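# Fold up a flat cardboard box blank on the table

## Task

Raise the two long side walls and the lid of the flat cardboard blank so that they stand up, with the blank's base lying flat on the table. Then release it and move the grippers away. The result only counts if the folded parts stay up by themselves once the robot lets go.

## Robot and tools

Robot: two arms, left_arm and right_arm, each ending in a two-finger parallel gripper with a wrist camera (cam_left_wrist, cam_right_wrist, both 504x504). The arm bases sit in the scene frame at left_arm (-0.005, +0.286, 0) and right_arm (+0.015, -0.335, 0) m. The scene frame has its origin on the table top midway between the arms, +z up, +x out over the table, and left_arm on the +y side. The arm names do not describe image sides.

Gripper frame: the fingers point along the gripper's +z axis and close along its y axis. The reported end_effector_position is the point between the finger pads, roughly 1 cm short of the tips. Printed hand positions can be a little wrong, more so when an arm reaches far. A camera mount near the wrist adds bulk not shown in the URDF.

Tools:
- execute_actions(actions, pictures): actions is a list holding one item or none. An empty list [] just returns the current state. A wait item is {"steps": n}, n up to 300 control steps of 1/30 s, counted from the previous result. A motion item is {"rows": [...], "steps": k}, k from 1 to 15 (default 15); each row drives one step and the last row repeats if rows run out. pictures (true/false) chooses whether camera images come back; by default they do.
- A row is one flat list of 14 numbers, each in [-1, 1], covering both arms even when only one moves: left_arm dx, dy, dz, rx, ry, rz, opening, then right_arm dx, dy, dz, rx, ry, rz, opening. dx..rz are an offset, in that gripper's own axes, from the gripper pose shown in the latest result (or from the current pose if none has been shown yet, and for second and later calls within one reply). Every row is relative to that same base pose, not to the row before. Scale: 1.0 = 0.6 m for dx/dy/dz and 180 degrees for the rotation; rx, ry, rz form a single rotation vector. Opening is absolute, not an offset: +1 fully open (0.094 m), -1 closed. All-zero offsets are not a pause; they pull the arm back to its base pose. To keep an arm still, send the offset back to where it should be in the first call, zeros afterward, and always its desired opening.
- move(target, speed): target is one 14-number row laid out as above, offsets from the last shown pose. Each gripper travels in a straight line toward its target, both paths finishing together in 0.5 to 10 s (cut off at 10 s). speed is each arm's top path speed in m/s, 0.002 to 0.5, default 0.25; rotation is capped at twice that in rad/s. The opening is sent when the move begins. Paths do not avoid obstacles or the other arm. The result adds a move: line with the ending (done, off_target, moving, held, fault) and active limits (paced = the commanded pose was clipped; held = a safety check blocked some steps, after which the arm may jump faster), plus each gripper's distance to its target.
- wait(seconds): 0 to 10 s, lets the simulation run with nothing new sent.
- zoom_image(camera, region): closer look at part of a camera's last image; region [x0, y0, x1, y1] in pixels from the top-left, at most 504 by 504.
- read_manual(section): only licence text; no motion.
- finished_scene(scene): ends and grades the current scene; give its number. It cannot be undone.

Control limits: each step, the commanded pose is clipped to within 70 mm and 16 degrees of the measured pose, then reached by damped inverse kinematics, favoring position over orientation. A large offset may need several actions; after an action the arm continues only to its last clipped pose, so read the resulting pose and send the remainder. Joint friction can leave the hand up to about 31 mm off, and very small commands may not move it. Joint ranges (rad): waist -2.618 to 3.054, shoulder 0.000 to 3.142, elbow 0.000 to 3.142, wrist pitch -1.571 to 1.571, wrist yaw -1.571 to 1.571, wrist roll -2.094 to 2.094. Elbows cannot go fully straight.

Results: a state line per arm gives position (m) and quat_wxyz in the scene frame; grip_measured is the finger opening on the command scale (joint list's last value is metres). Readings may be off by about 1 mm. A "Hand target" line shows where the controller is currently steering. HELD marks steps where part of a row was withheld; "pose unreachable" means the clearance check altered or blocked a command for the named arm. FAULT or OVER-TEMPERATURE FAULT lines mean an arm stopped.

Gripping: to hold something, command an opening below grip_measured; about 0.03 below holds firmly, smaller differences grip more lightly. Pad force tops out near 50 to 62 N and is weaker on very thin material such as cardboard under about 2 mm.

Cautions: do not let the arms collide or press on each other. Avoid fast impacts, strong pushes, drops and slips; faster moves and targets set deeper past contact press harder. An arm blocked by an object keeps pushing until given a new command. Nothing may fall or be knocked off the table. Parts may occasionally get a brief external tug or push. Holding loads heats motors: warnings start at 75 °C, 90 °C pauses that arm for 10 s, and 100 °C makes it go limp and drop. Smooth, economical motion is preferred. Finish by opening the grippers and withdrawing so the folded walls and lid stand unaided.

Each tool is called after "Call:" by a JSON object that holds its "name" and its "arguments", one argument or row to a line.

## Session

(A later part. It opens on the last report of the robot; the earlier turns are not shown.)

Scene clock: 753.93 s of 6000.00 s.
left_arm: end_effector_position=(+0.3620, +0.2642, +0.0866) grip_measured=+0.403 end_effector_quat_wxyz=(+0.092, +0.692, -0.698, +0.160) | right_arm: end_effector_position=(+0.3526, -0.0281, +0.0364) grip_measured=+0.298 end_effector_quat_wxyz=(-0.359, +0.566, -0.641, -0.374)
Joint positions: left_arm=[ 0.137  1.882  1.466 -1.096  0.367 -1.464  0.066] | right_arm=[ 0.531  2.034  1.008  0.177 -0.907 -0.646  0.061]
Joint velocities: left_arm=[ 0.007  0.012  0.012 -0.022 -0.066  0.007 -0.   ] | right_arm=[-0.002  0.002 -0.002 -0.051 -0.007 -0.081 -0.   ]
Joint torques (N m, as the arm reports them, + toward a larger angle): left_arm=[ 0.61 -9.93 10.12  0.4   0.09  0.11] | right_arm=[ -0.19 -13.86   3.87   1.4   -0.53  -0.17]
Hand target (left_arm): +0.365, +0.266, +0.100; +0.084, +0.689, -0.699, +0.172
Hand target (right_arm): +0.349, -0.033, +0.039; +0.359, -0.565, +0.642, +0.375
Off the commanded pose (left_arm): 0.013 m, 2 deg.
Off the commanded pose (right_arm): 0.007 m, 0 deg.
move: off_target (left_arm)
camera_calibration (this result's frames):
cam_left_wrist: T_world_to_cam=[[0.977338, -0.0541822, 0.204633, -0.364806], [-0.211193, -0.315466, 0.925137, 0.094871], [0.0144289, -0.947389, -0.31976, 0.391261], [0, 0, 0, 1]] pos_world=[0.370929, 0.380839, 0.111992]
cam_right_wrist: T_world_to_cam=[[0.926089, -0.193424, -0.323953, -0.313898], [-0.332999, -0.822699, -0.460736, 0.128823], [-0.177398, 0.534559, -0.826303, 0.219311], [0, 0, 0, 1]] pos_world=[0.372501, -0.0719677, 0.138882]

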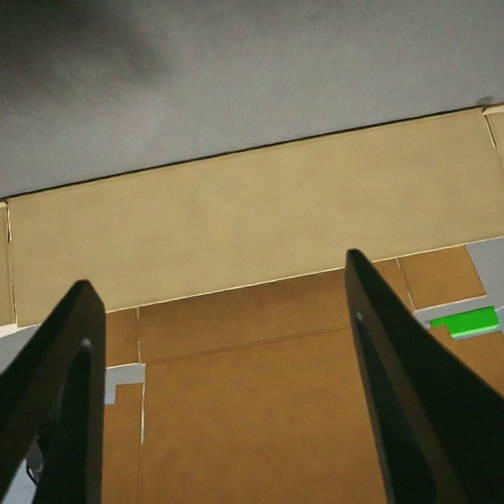

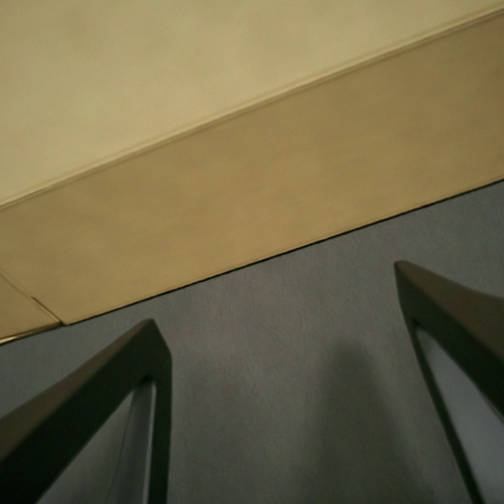

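Call:
{"name": "move", "arguments": {
  "target": [-0.1,0.1,-0.12,0,0,0,0.4,-0.1,0.4,-0.1,0.36,-0.05,0,0.3]
}}

Scene clock: 760.40 s of 6000.00 s.
left_arm: end_effector_position=(+0.3071, +0.3465, +0.1263) grip_measured=+0.403 end_effector_quat_wxyz=(+0.085, +0.691, -0.699, +0.162) | right_arm: end_effector_position=(+0.1166, -0.0419, +0.1278) grip_measured=+0.298 end_effector_quat_wxyz=(+0.663, -0.261, +0.701, +0.011)
Joint positions: left_arm=[ 0.415  1.755  1.466 -1.316  0.367 -1.167  0.066] | right_arm=[1.911 1.514 0.491 0.266 1.395 0.41  0.061]
Joint velocities: left_arm=[-0.012 -0.007 -0.032 -0.007 -0.051  0.007 -0.001] | right_arm=[-0.002 -0.007  0.022 -0.198  0.037  0.125 -0.001]
Joint torques (N m, as the arm reports them, + toward a larger angle): left_arm=[ 0.63 -8.93  6.2   0.19  0.    0.08] | right_arm=[ 0.81 -6.4   6.57  1.28  0.43  0.04]
Hand target (left_arm): +0.299, +0.346, +0.127; +0.091, +0.692, -0.698, +0.159
Hand target (right_arm): +0.114, -0.038, +0.134; +0.665, -0.253, +0.703, +0.019
Off the commanded pose (left_arm): 0.010 m, 1 deg.
Off the commanded pose (right_arm): 0.010 m, 2 deg.
After step 90, 0.13 s passed at rest.
move: done
camera_calibration (this result's frames):
cam_left_wrist: T_world_to_cam=[[0.974544, -0.0557295, 0.217161, -0.315026], [-0.223436, -0.321193, 0.920278, 0.07889], [0.0184639, -0.945373, -0.325469, 0.481508], [0, 0, 0, 1]] pos_world=[0.315743, 0.462987, 0.152526]
cam_right_wrist: T_world_to_cam=[[0.381227, -0.922963, 0.0529652, -0.0835882], [-0.56373, -0.27749, -0.777951, 0.171209], [0.732718, 0.266718, -0.626088, 0.117372], [0, 0, 0, 1]] pos_world=[0.0423816, -0.060945, 0.211105]

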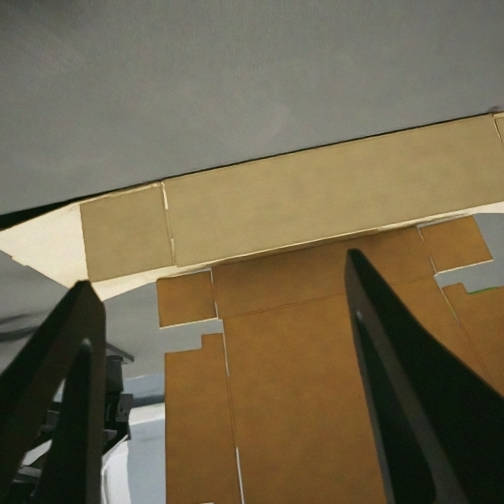

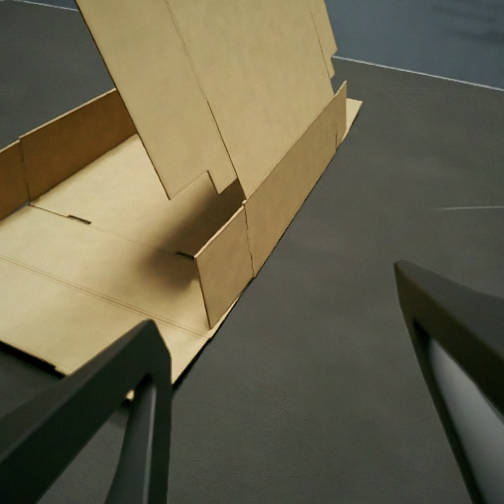

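Call:
{"name": "move", "arguments": {
  "target": [0,0,0,0,0,0,0.4,0.068,0.102,0.137,0.111,0.138,0.147,0.0],
  "speed": 0.15
}}

Scene clock: 792.27 s of 6000.00 s.
left_arm: end_effector_position=(+0.3071, +0.3465, +0.1263) grip_measured=+0.403 end_effector_quat_wxyz=(+0.085, +0.691, -0.699, +0.162) | right_arm: end_effector_position=(+0.1673, +0.0241, +0.0603) grip_measured=+0.002 end_effector_quat_wxyz=(+0.520, +0.016, +0.854, -0.013)
Joint positions: left_arm=[ 0.415  1.755  1.466 -1.316  0.367 -1.167  0.066] | right_arm=[ 1.668  2.105  1.333 -0.886  1.093  1.664  0.047]
Joint velocities: left_arm=[-0.017  0.002 -0.002 -0.11   0.037 -0.051  0.001] | right_arm=[ 0.002  0.002 -0.002 -0.007  0.007  0.022  0.   ]
Joint torques (N m, as the arm reports them, + toward a larger angle): left_arm=[ 0.07 -7.55  7.85  0.34  0.02  0.  ] | right_arm=[ -0.11 -10.98   6.59   0.08   0.44  -0.06]
Hand target (left_arm): +0.307, +0.347, +0.126; +0.085, +0.691, -0.699, +0.162
Hand target (right_arm): +0.170, +0.026, +0.059; +0.517, +0.023, +0.856, -0.015
Off the commanded pose (left_arm): 0.000 m, 0 deg.
Off the commanded pose (right_arm): 0.004 m, 1 deg.
After step 90, 25.97 s passed at rest.
move: done
camera_calibration (this result's frames):
cam_left_wrist: T_world_to_cam=[[0.974544, -0.0557295, 0.217161, -0.315026], [-0.223436, -0.321193, 0.920278, 0.07889], [0.0184639, -0.945373, -0.325469, 0.481508], [0, 0, 0, 1]] pos_world=[0.315743, 0.462987, 0.152526]
cam_right_wrist: T_world_to_cam=[[-0.156629, -0.955585, -0.24965, 0.0705806], [-0.833795, 0.263421, -0.485176, 0.180043], [0.52939, 0.132164, -0.838021, 0.0704359], [0, 0, 0, 1]] pos_world=[0.123886, 0.0107095, 0.164]

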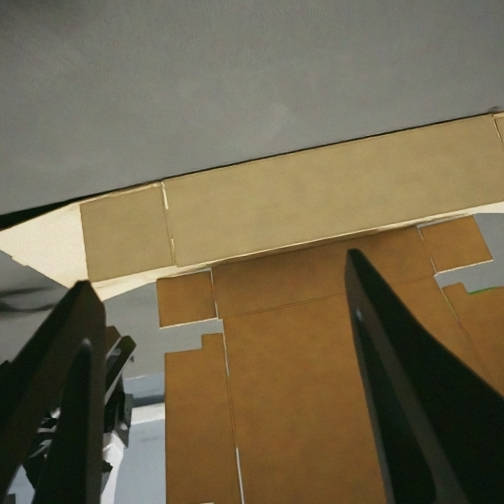

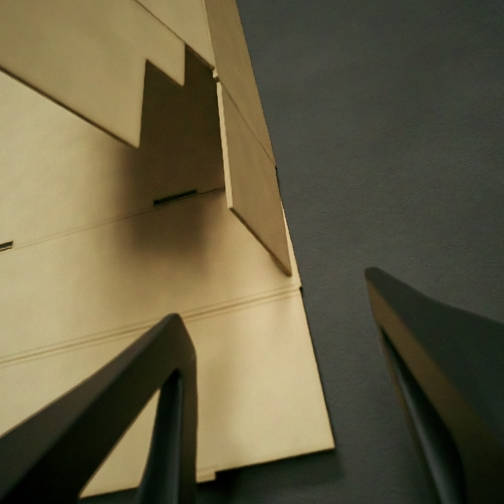

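Call:
{"name": "move", "arguments": {
  "target": [0.3,-0.055,0.03,0,0.15,0,-1,-0.013,0.008,0.105,0,0,0,0.0],
  "speed": 0.15
}}

Scene clock: 801.63 s of 6000.00 s.
left_arm: end_effector_position=(+0.3269, +0.1739, +0.1697) grip_measured=-0.993 end_effector_quat_wxyz=(+0.256, +0.638, -0.658, +0.307) | right_arm: end_effector_position=(+0.2249, +0.0316, +0.0440) grip_measured=+0.002 end_effector_quat_wxyz=(+0.523, +0.020, +0.852, -0.006)
Joint positions: left_arm=[ 0.07   1.755  1.466 -1.245  0.822 -1.514  0.   ] | right_arm=[ 1.515  2.105  1.245 -0.489  1.088  1.334  0.047]
Joint velocities: left_arm=[ 0.002 -0.007 -0.007  0.007 -0.007 -0.066 -0.   ] | right_arm=[-0.012 -0.007  0.002  0.051 -0.066 -0.037 -0.   ]
Joint torques (N m, as the arm reports them, + toward a larger angle): left_arm=[-0.39 -7.45  9.62  0.6   0.27  0.03] | right_arm=[ -0.16 -12.07   3.93   0.78   0.39  -0.18]
Hand target (left_arm): +0.333, +0.171, +0.175; +0.251, +0.633, -0.660, +0.318
Hand target (right_arm): +0.227, +0.026, +0.037; +0.519, +0.017, +0.854, -0.015
Off the commanded pose (left_arm): 0.011 m, 2 deg.
Off the commanded pose (right_arm): 0.008 m, 1 deg.
After step 90, 4.27 s passed at rest.
move: off_target (left_arm)
camera_calibration (this result's frames):
cam_left_wrist: T_world_to_cam=[[0.979215, -0.0044817, 0.202777, -0.361284], [-0.200267, 0.136947, 0.970123, -0.107798], [-0.0321175, -0.990568, 0.133203, 0.278706], [0, 0, 0, 1]] pos_world=[0.341138, 0.28922, 0.140713]
cam_right_wrist: T_world_to_cam=[[-0.155596, -0.951539, -0.265262, 0.0830058], [-0.83051, 0.271403, -0.486409, 0.217317], [0.53483, 0.144619, -0.832491, 0.0234863], [0, 0, 0, 1]] pos_world=[0.180839, 0.0166061, 0.147276]

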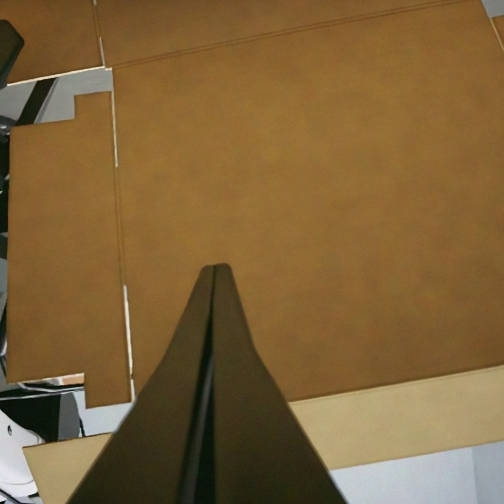

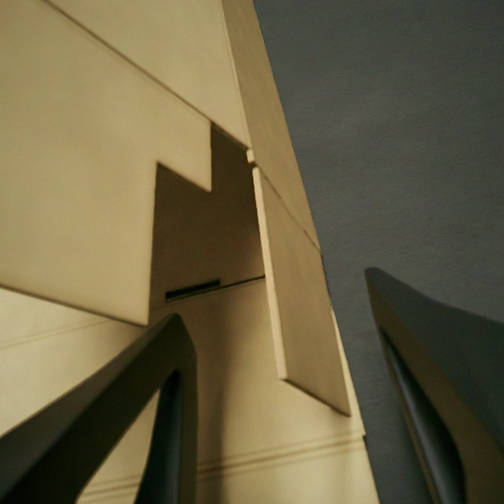

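Call:
{"name": "move", "arguments": {
  "target": [0,0,0,0,0,0,-1,0.008,-0.004,0,0,0,0,-0.99],
  "speed": 0.05
}}

Call:
{"name": "move", "arguments": {
  "target": [0.2,-0.03,0.268,0,0,0,-1,0,0,0,0,0,0,-0.99],
  "speed": 0.08
}}

Scene clock: 806.30 s of 6000.00 s.
left_arm: end_effector_position=(+0.3272, +0.1738, +0.1698) grip_measured=-0.993 end_effector_quat_wxyz=(+0.256, +0.639, -0.657, +0.308) | right_arm: end_effector_position=(+0.2253, +0.0312, +0.0448) grip_measured=-0.978 end_effector_quat_wxyz=(+0.525, +0.021, +0.851, -0.007)
Joint positions: left_arm=[ 0.07   1.755  1.466 -1.243  0.823 -1.517  0.   ] | right_arm=[ 1.515  2.105  1.244 -0.489  1.094  1.336  0.001]
Joint velocities: left_arm=[-0.002 -0.002  0.002 -0.022 -0.007  0.022 -0.   ] | right_arm=[-0.007  0.007 -0.002  0.022 -0.095 -0.066 -0.   ]
Joint torques (N m, as the arm reports them, + toward a larger angle): left_arm=[ 0.08 -7.66  8.    0.44  0.22  0.03] | right_arm=[  0.84 -12.23   4.15   0.8    0.43  -0.03]
Hand target (left_arm): +0.327, +0.174, +0.170; +0.256, +0.638, -0.658, +0.307
Hand target (right_arm): +0.223, +0.029, +0.040; +0.523, +0.020, +0.852, -0.007
Off the commanded pose (left_arm): 0.000 m, 0 deg.
Off the commanded pose (right_arm): 0.006 m, 0 deg.
After step 90, 0.97 s passed at rest.
move: done
camera_calibration (this result's frames):
cam_left_wrist: T_world_to_cam=[[0.979278, -0.00224196, 0.202508, -0.362038], [-0.200276, 0.137736, 0.970009, -0.107977], [-0.0300674, -0.990466, 0.134433, 0.277681], [0, 0, 0, 1]] pos_world=[0.341259, 0.289095, 0.140725]
cam_right_wrist: T_world_to_cam=[[-0.156138, -0.95108, -0.266586, 0.083086], [-0.827234, 0.273393, -0.490857, 0.217521], [0.539727, 0.143887, -0.829453, 0.0227403], [0, 0, 0, 1]] pos_world=[0.180641, 0.0162806, 0.147783]

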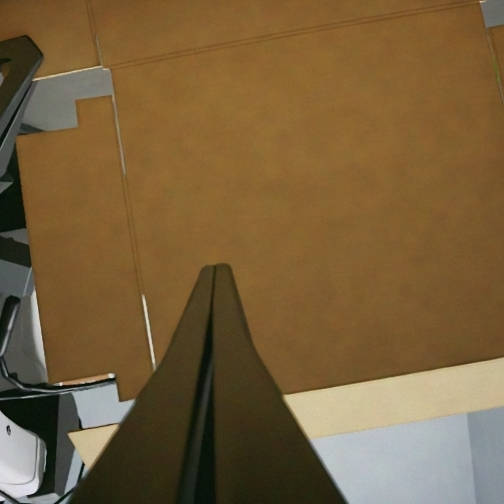

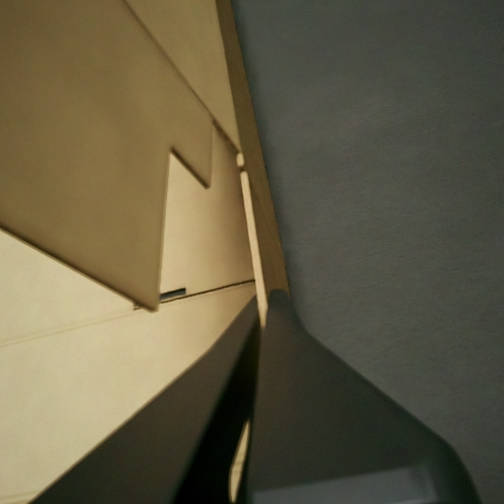

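Scene clock: 809.17 s of 6000.00 s.
left_arm: end_effector_position=(+0.3413, -0.0210, +0.1516) grip_measured=-0.993 end_effector_quat_wxyz=(-0.268, -0.607, +0.686, -0.298) | right_arm: end_effector_position=(+0.2253, +0.0312, +0.0449) grip_measured=-0.978 end_effector_quat_wxyz=(+0.525, +0.021, +0.851, -0.007)
Joint positions: left_arm=[-0.451  1.913  1.564 -0.766  0.712 -2.102  0.   ] | right_arm=[ 1.515  2.105  1.244 -0.489  1.094  1.336  0.001]
Joint velocities: left_arm=[-0.002  0.007 -0.002  0.022  0.022 -0.066  0.   ] | right_arm=[ 0.002 -0.002 -0.002 -0.037 -0.037 -0.066 -0.   ]
Joint torques (N m, as the arm reports them, + toward a larger angle): left_arm=[-0.57 -7.83 10.94  1.2   0.05 -0.05] | right_arm=[  0.47 -12.56   5.01   0.7    0.48  -0.09]
Hand target (left_arm): +0.345, -0.026, +0.149; -0.266, -0.609, +0.686, -0.295
Hand target (right_arm): +0.225, +0.031, +0.045; +0.525, +0.021, +0.851, -0.007
Off the commanded pose (left_arm): 0.008 m, 5 deg.
Off the commanded pose (right_arm): 0.000 m, 0 deg.
joint sent to its limit (left arm) — the command would take joint 6 (wrist roll) past its lower limit, so that joint was sent only as far as its limit.
move: off_target (left_arm)
camera_calibration (this result's frames):
cam_left_wrist: T_world_to_cam=[[0.973861, -0.0905127, 0.20833, -0.373513], [-0.19284, 0.155191, 0.96888, -0.0626598], [-0.120027, -0.983729, 0.13368, 0.118591], [0, 0, 0, 1]] pos_world=[0.3659, 0.0925776, 0.12267]
cam_right_wrist: T_world_to_cam=[[-0.15612, -0.951082, -0.26659, 0.0830853], [-0.82703, 0.273434, -0.491176, 0.217544], [0.540044, 0.143796, -0.829262, 0.0226977], [0, 0, 0, 1]] pos_world=[0.180629, 0.0162729, 0.147825]

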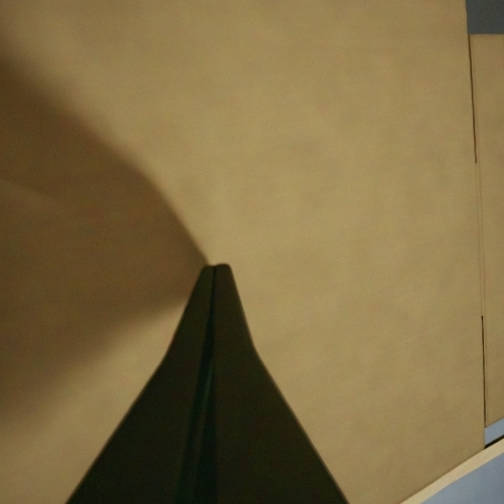

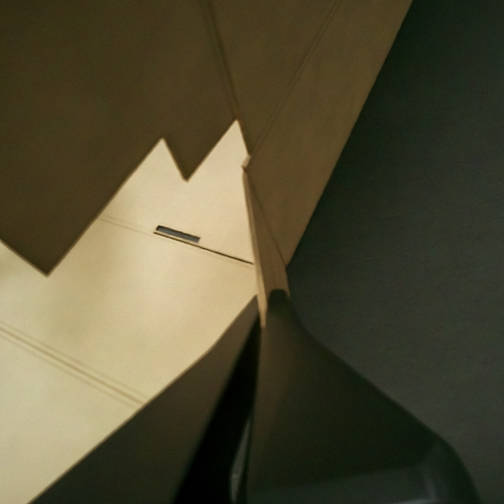

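Call:
{"name": "move", "arguments": {
  "target": [-0.2,0.0,-0.3,0,0,0,-1,0,0,0,0,0,0,-0.3],
  "speed": 0.12
}}

Call:
{"name": "move", "arguments": {
  "target": [0,0,0,0,0,0,-1,-0.1,0,-0.2,0,-0.08,0,-0.3],
  "speed": 0.15
}}

Scene clock: 817.80 s of 6000.00 s.
left_arm: end_effector_position=(+0.3554, +0.1909, +0.1895) grip_measured=-0.993 end_effector_quat_wxyz=(-0.259, -0.609, +0.686, -0.301) | right_arm: end_effector_position=(+0.2253, +0.0312, +0.0449) grip_measured=-0.302 end_effector_quat_wxyz=(+0.525, +0.021, +0.851, -0.007)
Joint positions: left_arm=[ 0.112  1.936  1.778 -1.487  0.815 -1.336  0.   ] | right_arm=[ 1.515  2.105  1.244 -0.489  1.094  1.336  0.033]
Joint velocities: left_arm=[-0.002 -0.007 -0.007 -0.051 -0.081 -0.066  0.   ] | right_arm=[ 0.002  0.012 -0.002 -0.007  0.037  0.051 -0.001]
Joint torques (N m, as the arm reports them, + toward a larger angle): left_arm=[ 0.27 -7.23  9.97  0.16  0.22  0.09] | right_arm=[  0.52 -12.61   5.1    0.7    0.5   -0.08]
Hand target (left_arm): +0.358, +0.192, +0.188; -0.264, -0.609, +0.686, -0.298
Hand target (right_arm): +0.225, +0.031, +0.045; +0.525, +0.021, +0.851, -0.007
Off the commanded pose (left_arm): 0.004 m, 1 deg.
Off the commanded pose (right_arm): 0.000 m, 0 deg.
After step 90, 3.23 s passed at rest.
move: done
camera_calibration (this result's frames):
cam_left_wrist: T_world_to_cam=[[0.971445, -0.083417, 0.222116, -0.379016], [-0.208438, 0.147182, 0.966898, -0.122085], [-0.113347, -0.985586, 0.125592, 0.323084], [0, 0, 0, 1]] pos_world=[0.379367, 0.30478, 0.161652]
cam_right_wrist: T_world_to_cam=[[-0.15612, -0.951082, -0.26659, 0.0830853], [-0.82703, 0.273434, -0.491176, 0.217544], [0.540044, 0.143796, -0.829262, 0.0226977], [0, 0, 0, 1]] pos_world=[0.180629, 0.0162729, 0.147825]

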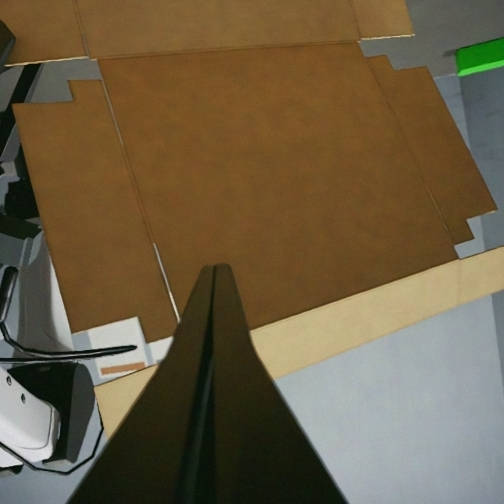

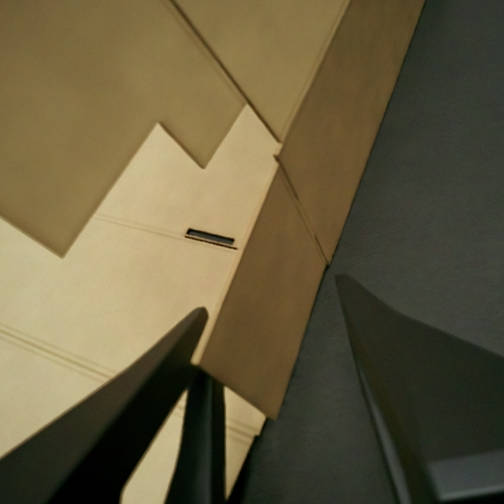

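Scene clock: 819.63 s of 6000.00 s.
left_arm: end_effector_position=(+0.3554, +0.1909, +0.1895) grip_measured=-0.993 end_effector_quat_wxyz=(-0.259, -0.609, +0.686, -0.301) | right_arm: end_effector_position=(+0.1473, +0.0313, +0.1534) grip_measured=-0.302 end_effector_quat_wxyz=(+0.628, +0.012, +0.778, -0.005)
Joint positions: left_arm=[ 0.112  1.936  1.778 -1.487  0.815 -1.336  0.   ] | right_arm=[ 1.762  2.165  1.611 -1.526  1.326  2.1    0.033]
Joint velocities: left_arm=[-0.007 -0.007  0.002 -0.066  0.037 -0.007  0.   ] | right_arm=[ 0.007  0.012 -0.007 -0.007 -0.022  0.037 -0.001]
Joint torques (N m, as the arm reports them, + toward a larger angle): left_arm=[ 0.07 -8.94  7.74  0.25  0.22  0.  ] | right_arm=[  0.5  -11.74   6.26  -0.57   0.42  -0.07]
Hand target (left_arm): +0.355, +0.191, +0.190; -0.259, -0.609, +0.686, -0.301
Hand target (right_arm): +0.145, +0.035, +0.154; +0.627, +0.015, +0.779, -0.002
Off the commanded pose (left_arm): 0.000 m, 0 deg.
Off the commanded pose (right_arm): 0.003 m, 1 deg.
joint sent to its limit (right arm) — the command would take joint 6 (wrist roll) past its upper limit, so that joint was sent only as far as its limit.
move: done
camera_calibration (this result's frames):
cam_left_wrist: T_world_to_cam=[[0.971445, -0.083417, 0.222116, -0.379016], [-0.208438, 0.147182, 0.966898, -0.122085], [-0.113347, -0.985586, 0.125592, 0.323084], [0, 0, 0, 1]] pos_world=[0.379367, 0.30478, 0.161652]
cam_right_wrist: T_world_to_cam=[[-0.0721218, -0.956294, -0.283372, 0.0902882], [-0.68291, 0.254416, -0.684767, 0.215349], [0.726933, 0.144131, -0.671412, 0.103043], [0, 0, 0, 1]] pos_world=[0.0786699, 0.0167021, 0.242234]

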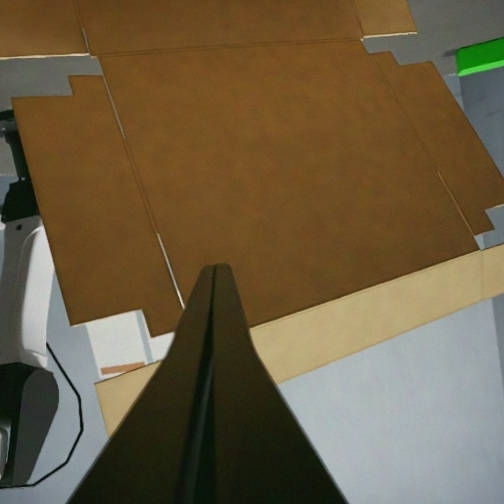

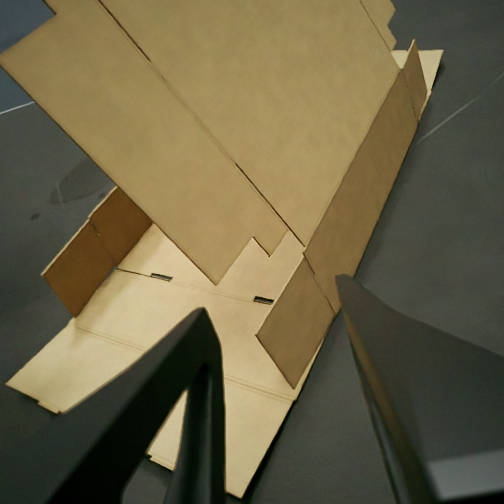

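Call:
{"name": "move", "arguments": {
  "target": [0,0,0,0,0,0,-1,0.072,-0.313,0.2,-0.32,-0.011,-0.064,0.6],
  "speed": 0.2
}}

Scene clock: 836.57 s of 6000.00 s.
left_arm: end_effector_position=(+0.3554, +0.1909, +0.1895) grip_measured=-0.993 end_effector_quat_wxyz=(-0.259, -0.609, +0.686, -0.301) | right_arm: end_effector_position=(+0.2562, -0.1591, +0.0878) grip_measured=+0.598 end_effector_quat_wxyz=(+0.553, -0.366, +0.682, +0.310)
Joint positions: left_arm=[ 0.112  1.936  1.778 -1.487  0.815 -1.336  0.   ] | right_arm=[ 0.313  1.45   0.024  1.15  -0.767 -0.175  0.075]
Joint velocities: left_arm=[-0.002 -0.002 -0.002 -0.037  0.037 -0.051 -0.001] | right_arm=[ 0.007  0.012 -0.007  0.051  0.037 -0.081 -0.001]
Joint torques (N m, as the arm reports them, + toward a larger angle): left_arm=[ 0.07 -8.94  7.75  0.25  0.22  0.01] | right_arm=[-0.37 -1.78  2.82  2.   -0.23 -0.12]
Hand target (left_arm): +0.355, +0.191, +0.190; -0.259, -0.609, +0.686, -0.301
Hand target (right_arm): +0.253, -0.162, +0.082; +0.547, -0.363, +0.687, +0.312
Off the commanded pose (left_arm): 0.000 m, 0 deg.
Off the commanded pose (right_arm): 0.007 m, 2 deg.
joint sent to its limit (right arm) — the command would take joint 3 (elbow) past its lower limit, so that joint was sent only as far as its limit.
After step 90, 10.20 s passed at rest.
move: done; limits=paced
camera_calibration (this result's frames):
cam_left_wrist: T_world_to_cam=[[0.971445, -0.083417, 0.222116, -0.379016], [-0.208438, 0.147182, 0.966898, -0.122085], [-0.113347, -0.985586, 0.125592, 0.323084], [0, 0, 0, 1]] pos_world=[0.379367, 0.30478, 0.161652]
cam_right_wrist: T_world_to_cam=[[0.780068, -0.551617, -0.295316, -0.255374], [-0.572518, -0.438859, -0.69255, 0.155375], [0.252421, 0.70931, -0.658151, 0.217602], [0, 0, 0, 1]] pos_world=[0.233237, -0.227029, 0.175404]

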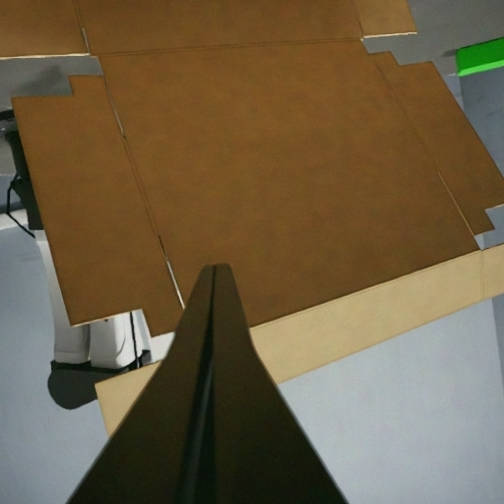

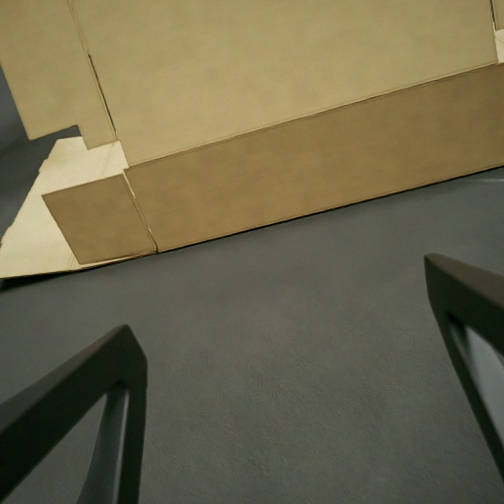

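Call:
{"name": "move", "arguments": {
  "target": [0,0,0,0,0,0,-1,0.02,-0.038,0.24,0,0,0,0.6],
  "speed": 0.1
}}

Scene clock: 840.27 s of 6000.00 s.
left_arm: end_effector_position=(+0.3554, +0.1909, +0.1895) grip_measured=-0.993 end_effector_quat_wxyz=(-0.259, -0.609, +0.686, -0.301) | right_arm: end_effector_position=(+0.3460, -0.0576, +0.0499) grip_measured=+0.598 end_effector_quat_wxyz=(+0.555, -0.368, +0.679, +0.307)
Joint positions: left_arm=[ 0.112  1.936  1.778 -1.487  0.815 -1.336  0.   ] | right_arm=[ 0.607  2.07   0.485  1.363 -0.48  -0.095  0.075]
Joint velocities: left_arm=[ 0.002 -0.002  0.012 -0.022  0.051  0.007  0.001] | right_arm=[-0.012 -0.022 -0.002  0.051 -0.007 -0.081 -0.   ]
Joint torques (N m, as the arm reports them, + toward a larger angle): left_arm=[ 0.08 -8.96  7.75  0.26  0.22  0.  ] | right_arm=[ 1.18 -7.93  4.46  1.97 -0.04 -0.03]
Hand target (left_arm): +0.355, +0.191, +0.190; -0.259, -0.609, +0.686, -0.301
Hand target (right_arm): +0.349, -0.053, +0.047; +0.553, -0.367, +0.682, +0.309
Off the commanded pose (left_arm): 0.000 m, 0 deg.
Off the commanded pose (right_arm): 0.006 m, 1 deg.
move: done
camera_calibration (this result's frames):
cam_left_wrist: T_world_to_cam=[[0.971445, -0.083417, 0.222116, -0.379016], [-0.208438, 0.147182, 0.966898, -0.122085], [-0.113347, -0.985586, 0.125592, 0.323084], [0, 0, 0, 1]] pos_world=[0.379367, 0.30478, 0.161652]
cam_right_wrist: T_world_to_cam=[[0.782968, -0.552652, -0.285548, -0.282168], [-0.565693, -0.44163, -0.696387, 0.222726], [0.258753, 0.706781, -0.658413, 0.0957005], [0, 0, 0, 1]] pos_world=[0.32216, -0.125217, 0.137542]

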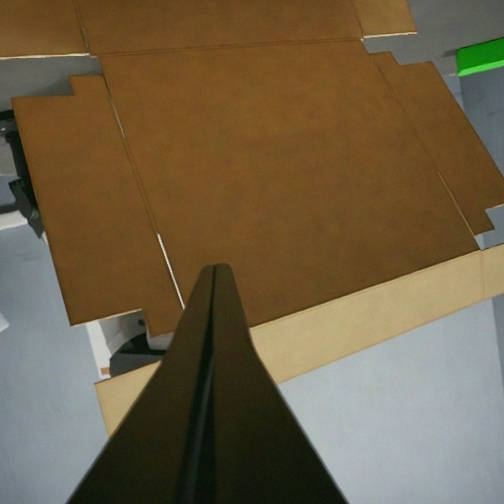

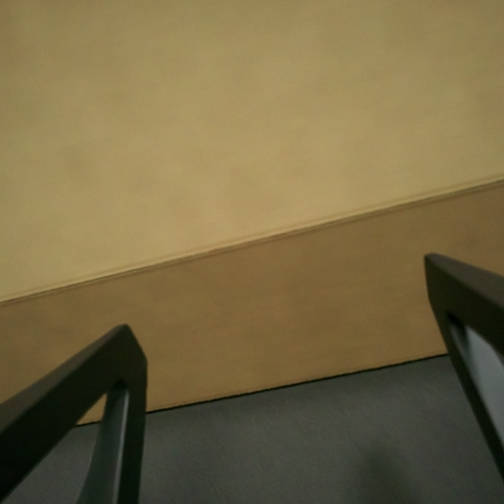

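Call:
{"name": "move", "arguments": {
  "target": [0,0,0,0,0,0,-1,0,0,0.035,0,0,0,0.6],
  "speed": 0.05
}}

Call:
{"name": "move", "arguments": {
  "target": [0.305,0.015,0.357,0,0,0,-1,0,0,0,0,0,0,0.6],
  "speed": 0.09
}}

Scene clock: 848.00 s of 6000.00 s.
left_arm: end_effector_position=(+0.3554, +0.1909, +0.1895) grip_measured=-0.993 end_effector_quat_wxyz=(-0.259, -0.609, +0.686, -0.301) | right_arm: end_effector_position=(+0.3541, -0.0452, +0.0487) grip_measured=+0.598 end_effector_quat_wxyz=(+0.558, -0.370, +0.677, +0.305)
Joint positions: left_arm=[ 0.112  1.936  1.778 -1.487  0.815 -1.336  0.   ] | right_arm=[ 0.631  2.099  0.54   1.345 -0.455 -0.094  0.075]
Joint velocities: left_arm=[ 0.002 -0.017 -0.002 -0.051 -0.066 -0.022 -0.001] | right_arm=[-0.007 -0.007  0.002 -0.007  0.051  0.066 -0.002]
Joint torques (N m, as the arm reports them, + toward a larger angle): left_arm=[ 0.08 -8.95  7.74  0.25  0.22  0.  ] | right_arm=[ 1.06 -8.52  4.62  2.   -0.07 -0.02]
Hand target (left_arm): +0.355, +0.191, +0.190; -0.259, -0.609, +0.686, -0.301
Hand target (right_arm): +0.357, -0.040, +0.046; +0.555, -0.369, +0.679, +0.307
Off the commanded pose (left_arm): 0.000 m, 0 deg.
Off the commanded pose (right_arm): 0.006 m, 0 deg.
After step 90, 3.97 s passed at rest.
move: done
camera_calibration (this result's frames):
cam_left_wrist: T_world_to_cam=[[0.971445, -0.083417, 0.222116, -0.379016], [-0.208438, 0.147182, 0.966898, -0.122085], [-0.113347, -0.985586, 0.125592, 0.323084], [0, 0, 0, 1]] pos_world=[0.379367, 0.30478, 0.161652]
cam_right_wrist: T_world_to_cam=[[0.785188, -0.553143, -0.27841, -0.283183], [-0.559967, -0.442239, -0.700615, 0.230138], [0.264417, 0.706015, -0.656983, 0.0819137], [0, 0, 0, 1]] pos_world=[0.329562, -0.112697, 0.136213]

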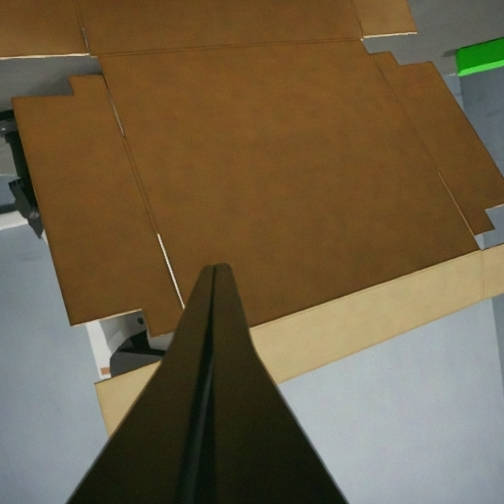

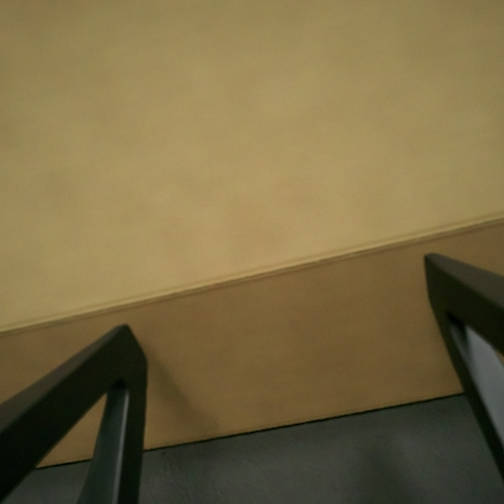

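Scene clock: 851.50 s of 6000.00 s.
left_arm: end_effector_position=(+0.3218, -0.0859, +0.1790) grip_measured=-0.993 end_effector_quat_wxyz=(-0.270, -0.553, +0.732, -0.293) | right_arm: end_effector_position=(+0.3542, -0.0452, +0.0486) grip_measured=+0.598 end_effector_quat_wxyz=(+0.558, -0.370, +0.678, +0.305)
Joint positions: left_arm=[-0.601  2.012  1.808 -0.871  0.682 -2.102  0.   ] | right_arm=[ 0.631  2.099  0.54   1.344 -0.454 -0.094  0.075]
Joint velocities: left_arm=[-0.007 -0.007  0.002  0.022  0.066 -0.037 -0.001] | right_arm=[ 0.017  0.002  0.007 -0.11  -0.022 -0.022 -0.001]
Joint torques (N m, as the arm reports them, + toward a larger angle): left_arm=[-0.3  -8.68 11.03  1.13  0.06 -0.07] | right_arm=[ 0.45 -9.9   3.12  2.09 -0.13 -0.09]
Hand target (left_arm): +0.322, -0.088, +0.174; -0.271, -0.559, +0.731, -0.282
Hand target (right_arm): +0.354, -0.045, +0.049; +0.558, -0.370, +0.678, +0.305
Off the commanded pose (left_arm): 0.007 m, 8 deg.
Off the commanded pose (right_arm): 0.000 m, 0 deg.
joint sent to its limit (left arm) — the command would take joint 6 (wrist roll) past its lower limit, so that joint was sent only as far as its limit.
move: off_target (left_arm)
camera_calibration (this result's frames):
cam_left_wrist: T_world_to_cam=[[0.94181, -0.22053, 0.253692, -0.375004], [-0.216058, 0.181019, 0.959453, -0.0715053], [-0.257511, -0.958436, 0.122838, 0.0970184], [0, 0, 0, 1]] pos_world=[0.362716, 0.0232303, 0.151824]
cam_right_wrist: T_world_to_cam=[[0.784902, -0.553509, -0.278488, -0.283175], [-0.560332, -0.442216, -0.700338, 0.230192], [0.264492, 0.705743, -0.657245, 0.0818498], [0, 0, 0, 1]] pos_world=[0.3296, -0.11271, 0.136147]

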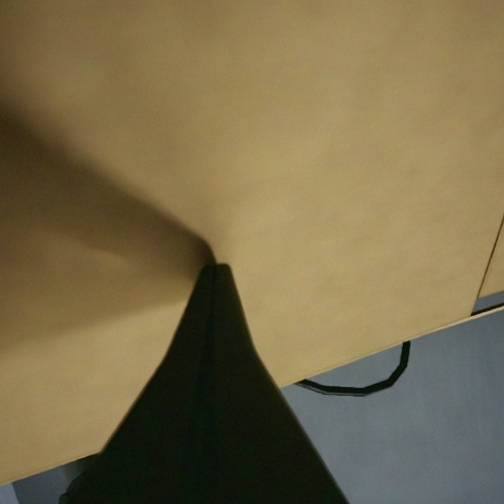

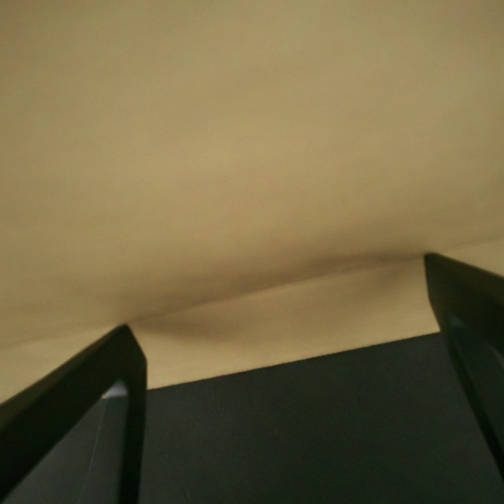

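Call:
{"name": "move", "arguments": {
  "target": [-0.2,-0.08,-0.25,0,0,0,-1,0,0,0,0,0,0,0.6],
  "speed": 0.08
}}

Call:
{"name": "move", "arguments": {
  "target": [0,0,0,0,0,0,-1,-0.05,0.12,-0.2,0.08,-0.04,0,0.6],
  "speed": 0.2
}}

Scene clock: 857.57 s of 6000.00 s.
left_arm: end_effector_position=(+0.4073, +0.0895, +0.2064) grip_measured=-0.993 end_effector_quat_wxyz=(-0.261, -0.553, +0.734, -0.296) | right_arm: end_effector_position=(+0.3542, -0.0452, +0.0486) grip_measured=+0.598 end_effector_quat_wxyz=(+0.558, -0.370, +0.678, +0.305)
Joint positions: left_arm=[-0.141  2.222  2.284 -1.534  0.807 -1.505  0.   ] | right_arm=[ 0.631  2.099  0.54   1.344 -0.454 -0.094  0.075]
Joint velocities: left_arm=[ 0.002 -0.012  0.007  0.022 -0.037  0.022  0.   ] | right_arm=[-0.012 -0.027 -0.002  0.081 -0.037 -0.066 -0.001]
Joint torques (N m, as the arm reports them, + toward a larger angle): left_arm=[ 0.4  -9.33  9.84  0.44  0.27  0.15] | right_arm=[ 0.52 -9.93  3.12  2.06 -0.12 -0.1 ]
Hand target (left_arm): +0.409, +0.090, +0.203; -0.267, -0.554, +0.732, -0.294
Hand target (right_arm): +0.354, -0.045, +0.049; +0.558, -0.370, +0.678, +0.305
Off the commanded pose (left_arm): 0.005 m, 1 deg.
Off the commanded pose (right_arm): 0.000 m, 0 deg.
move: done
camera_calibration (this result's frames):
cam_left_wrist: T_world_to_cam=[[0.938502, -0.215944, 0.26941, -0.426086], [-0.234755, 0.173091, 0.956519, -0.102159], [-0.253187, -0.960941, 0.111752, 0.284583], [0, 0, 0, 1]] pos_world=[0.447953, 0.199139, 0.180706]
cam_right_wrist: T_world_to_cam=[[0.784902, -0.553509, -0.278488, -0.283175], [-0.560332, -0.442216, -0.700338, 0.230192], [0.264492, 0.705743, -0.657245, 0.0818498], [0, 0, 0, 1]] pos_world=[0.3296, -0.11271, 0.136147]

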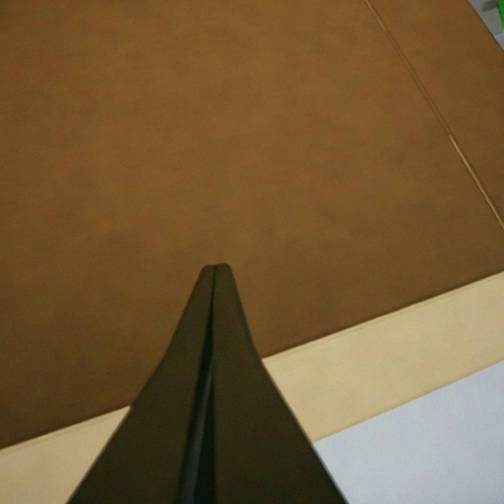

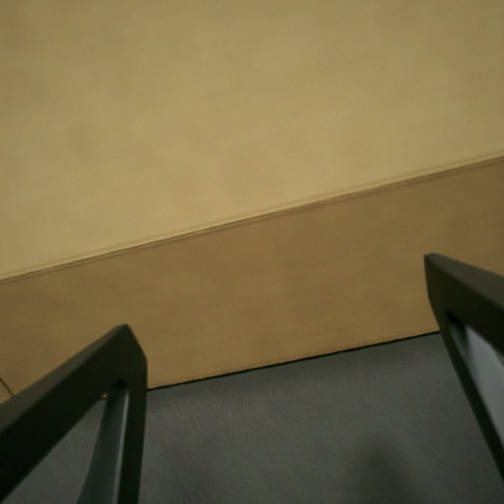

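Scene clock: 859.17 s of 6000.00 s.
left_arm: end_effector_position=(+0.4072, +0.0895, +0.2064) grip_measured=-0.993 end_effector_quat_wxyz=(-0.261, -0.553, +0.734, -0.296) | right_arm: end_effector_position=(+0.2423, -0.0929, +0.0960) grip_measured=+0.598 end_effector_quat_wxyz=(+0.623, -0.287, +0.691, +0.229)
Joint positions: left_arm=[-0.141  2.222  2.284 -1.534  0.807 -1.505  0.   ] | right_arm=[ 0.987  1.699  0.025  1.552  0.145 -0.024  0.075]
Joint velocities: left_arm=[-0.012 -0.002 -0.012  0.051  0.066  0.007  0.   ] | right_arm=[ 0.017  0.002 -0.017  0.007  0.066  0.037 -0.001]
Joint torques (N m, as the arm reports them, + toward a larger angle): left_arm=[  0.08 -11.09   7.75   0.58   0.21   0.01] | right_arm=[ 0.87 -6.47  1.61  2.23  0.07 -0.05]
Hand target (left_arm): +0.407, +0.090, +0.206; -0.261, -0.553, +0.734, -0.296
Hand target (right_arm): +0.239, -0.095, +0.099; +0.626, -0.283, +0.689, +0.232
Off the commanded pose (left_arm): 0.000 m, 0 deg.
Off the commanded pose (right_arm): 0.013 m, 3 deg.
joint sent to its limit (right arm) — the command would take joint 3 (elbow) past its lower limit and joint 4 (wrist pitch) past its upper limit, so those joints were sent only as far as their limits.
move: off_target (right_arm)
camera_calibration (this result's frames):
cam_left_wrist: T_world_to_cam=[[0.938603, -0.215962, 0.269044, -0.425978], [-0.234395, 0.17303, 0.956619, -0.102333], [-0.253145, -0.960948, 0.111786, 0.284554], [0, 0, 0, 1]] pos_world=[0.447871, 0.199153, 0.180691]
cam_right_wrist: T_world_to_cam=[[0.646287, -0.724577, -0.239379, -0.194649], [-0.591773, -0.277837, -0.75671, 0.20789], [0.481786, 0.63071, -0.608348, 0.111943], [0, 0, 0, 1]] pos_world=[0.19489, -0.153881, 0.178818]

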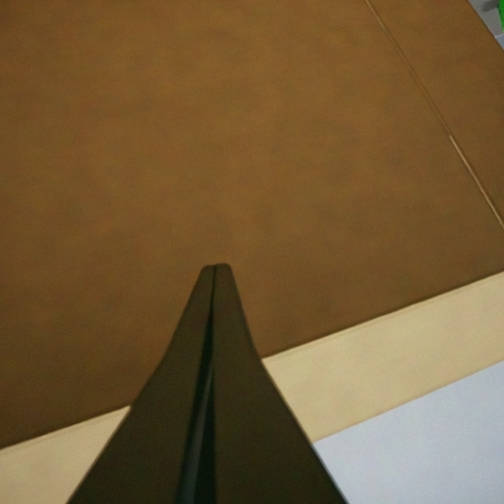

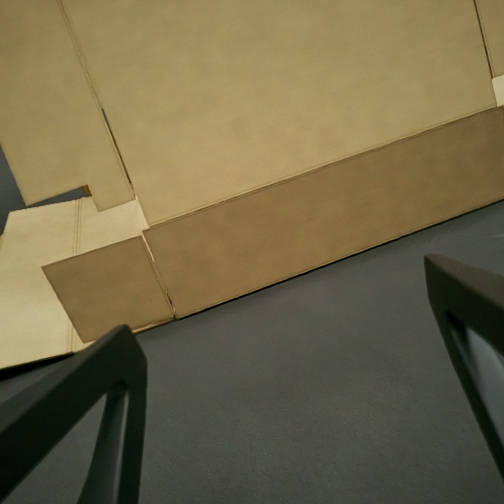

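Call:
{"name": "move", "arguments": {
  "target": [-0.248,-0.042,-0.042,-0.101,-0.096,0.059,0.4,0.043,-0.018,0.175,-0.084,0.115,-0.013,-1],
  "speed": 0.15
}}

Call:
{"name": "move", "arguments": {
  "target": [-0.04,0,0.165,0,0,0,0.4,0,0,0,0,0,0,-1],
  "speed": 0.1
}}

Scene clock: 883.70 s of 6000.00 s.
left_arm: end_effector_position=(+0.4702, +0.1965, +0.1264) grip_measured=+0.397 end_effector_quat_wxyz=(-0.096, -0.503, +0.835, -0.201) | right_arm: end_effector_position=(+0.3184, -0.0339, +0.0602) grip_measured=-0.994 end_effector_quat_wxyz=(+0.451, -0.415, +0.751, +0.248)
Joint positions: left_arm=[-0.004  2.445  2.494 -1.559  0.446 -1.13   0.066] | right_arm=[ 0.755  1.719  0.584  0.618 -0.304 -0.171  0.   ]
Joint velocities: left_arm=[ 0.002 -0.007  0.012  0.007  0.037 -0.022  0.   ] | right_arm=[-0.002  0.007  0.002 -0.022  0.022  0.007 -0.001]
Joint torques (N m, as the arm reports them, + toward a larger angle): left_arm=[  0.3  -10.92   9.96   0.42  -0.02   0.08] | right_arm=[-0.26 -6.78  6.7   1.94 -0.27 -0.15]
Hand target (left_arm): +0.472, +0.200, +0.122; -0.096, -0.503, +0.837, -0.195
Hand target (right_arm): +0.324, -0.033, +0.060; +0.450, -0.415, +0.751, +0.246
Off the commanded pose (left_arm): 0.006 m, 16 deg.
Off the commanded pose (right_arm): 0.007 m, 0 deg.
joint sent to its limit (left arm) — the command would take joint 4 (wrist pitch) past its lower limit, so that joint was sent only as far as its limit.
After step 90, 19.30 s passed at rest.
move: off_target (left_arm); limits=paced
camera_calibration (this result's frames):
cam_left_wrist: T_world_to_cam=[[0.821959, -0.45299, 0.34523, -0.348675], [-0.437975, -0.115236, 0.891571, 0.130997], [-0.36409, -0.884037, -0.293118, 0.50048], [0, 0, 0, 1]] pos_world=[0.526189, 0.299592, 0.15028]
cam_right_wrist: T_world_to_cam=[[0.747558, -0.614979, -0.250914, -0.237432], [-0.64918, -0.596641, -0.471789, 0.232573], [0.140434, 0.515578, -0.845256, 0.13532], [0, 0, 0, 1]] pos_world=[0.309472, -0.077021, 0.164531]

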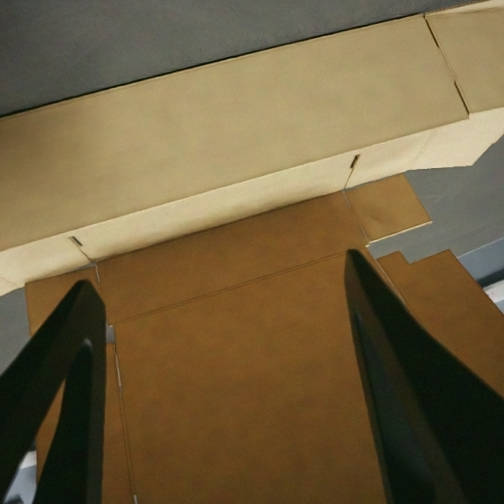

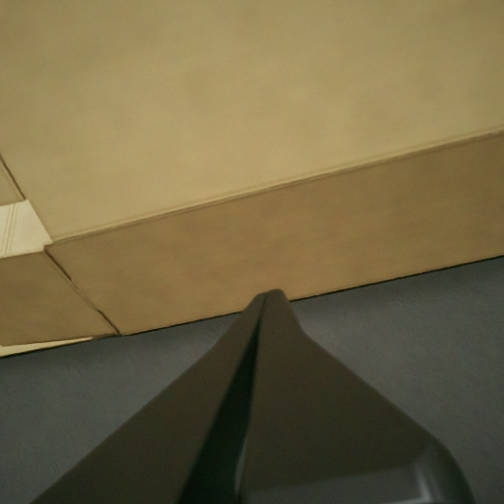

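Scene clock: 885.23 s of 6000.00 s.
left_arm: end_effector_position=(+0.4907, +0.1767, +0.0467) grip_measured=+0.397 end_effector_quat_wxyz=(-0.083, -0.499, +0.836, -0.212) | right_arm: end_effector_position=(+0.3184, -0.0339, +0.0602) grip_measured=-0.994 end_effector_quat_wxyz=(+0.451, -0.415, +0.751, +0.248)
Joint positions: left_arm=[-0.042  2.454  2.187 -1.189  0.446 -1.173  0.066] | right_arm=[ 0.755  1.719  0.584  0.618 -0.304 -0.171  0.   ]
Joint velocities: left_arm=[ 0.007 -0.007 -0.002  0.051 -0.022  0.022  0.001] | right_arm=[-0.027 -0.022 -0.002 -0.007 -0.066  0.007 -0.001]
Joint torques (N m, as the arm reports them, + toward a larger angle): left_arm=[ -0.59 -11.36   6.04   0.81   0.04  -0.13] | right_arm=[ 0.55 -8.42  5.11  2.01 -0.17 -0.09]
Hand target (left_arm): +0.486, +0.173, +0.029; -0.097, -0.503, +0.835, -0.201
Hand target (right_arm): +0.318, -0.034, +0.060; +0.451, -0.415, +0.751, +0.248
Off the commanded pose (left_arm): 0.019 m, 2 deg.
Off the commanded pose (right_arm): 0.000 m, 0 deg.
move: off_target (left_arm)
camera_calibration (this result's frames):
cam_left_wrist: T_world_to_cam=[[0.809258, -0.450893, 0.376559, -0.342649], [-0.46933, -0.11072, 0.876054, 0.22409], [-0.353314, -0.885684, -0.301218, 0.462499], [0, 0, 0, 1]] pos_world=[0.545871, 0.279941, 0.0720254]
cam_right_wrist: T_world_to_cam=[[0.747558, -0.614979, -0.250914, -0.237432], [-0.64918, -0.596641, -0.471789, 0.232573], [0.140434, 0.515578, -0.845256, 0.13532], [0, 0, 0, 1]] pos_world=[0.309472, -0.077021, 0.164531]

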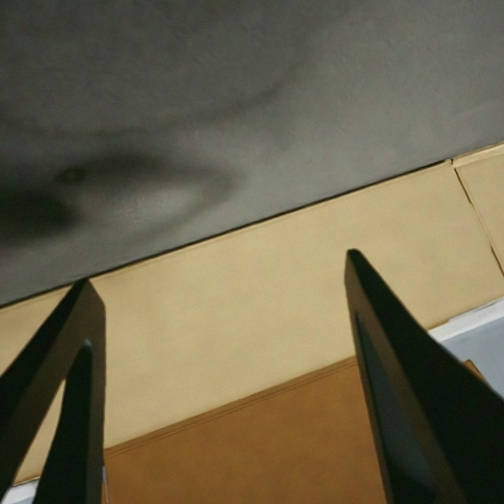

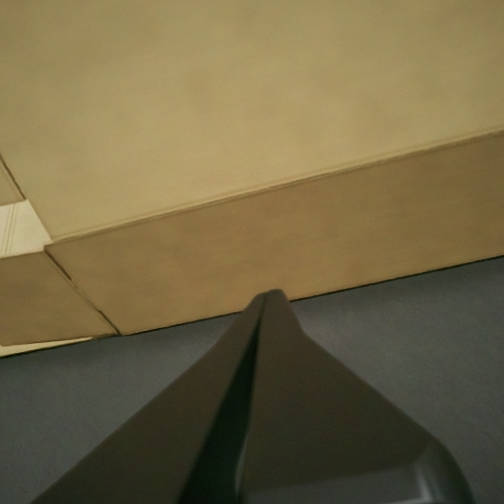

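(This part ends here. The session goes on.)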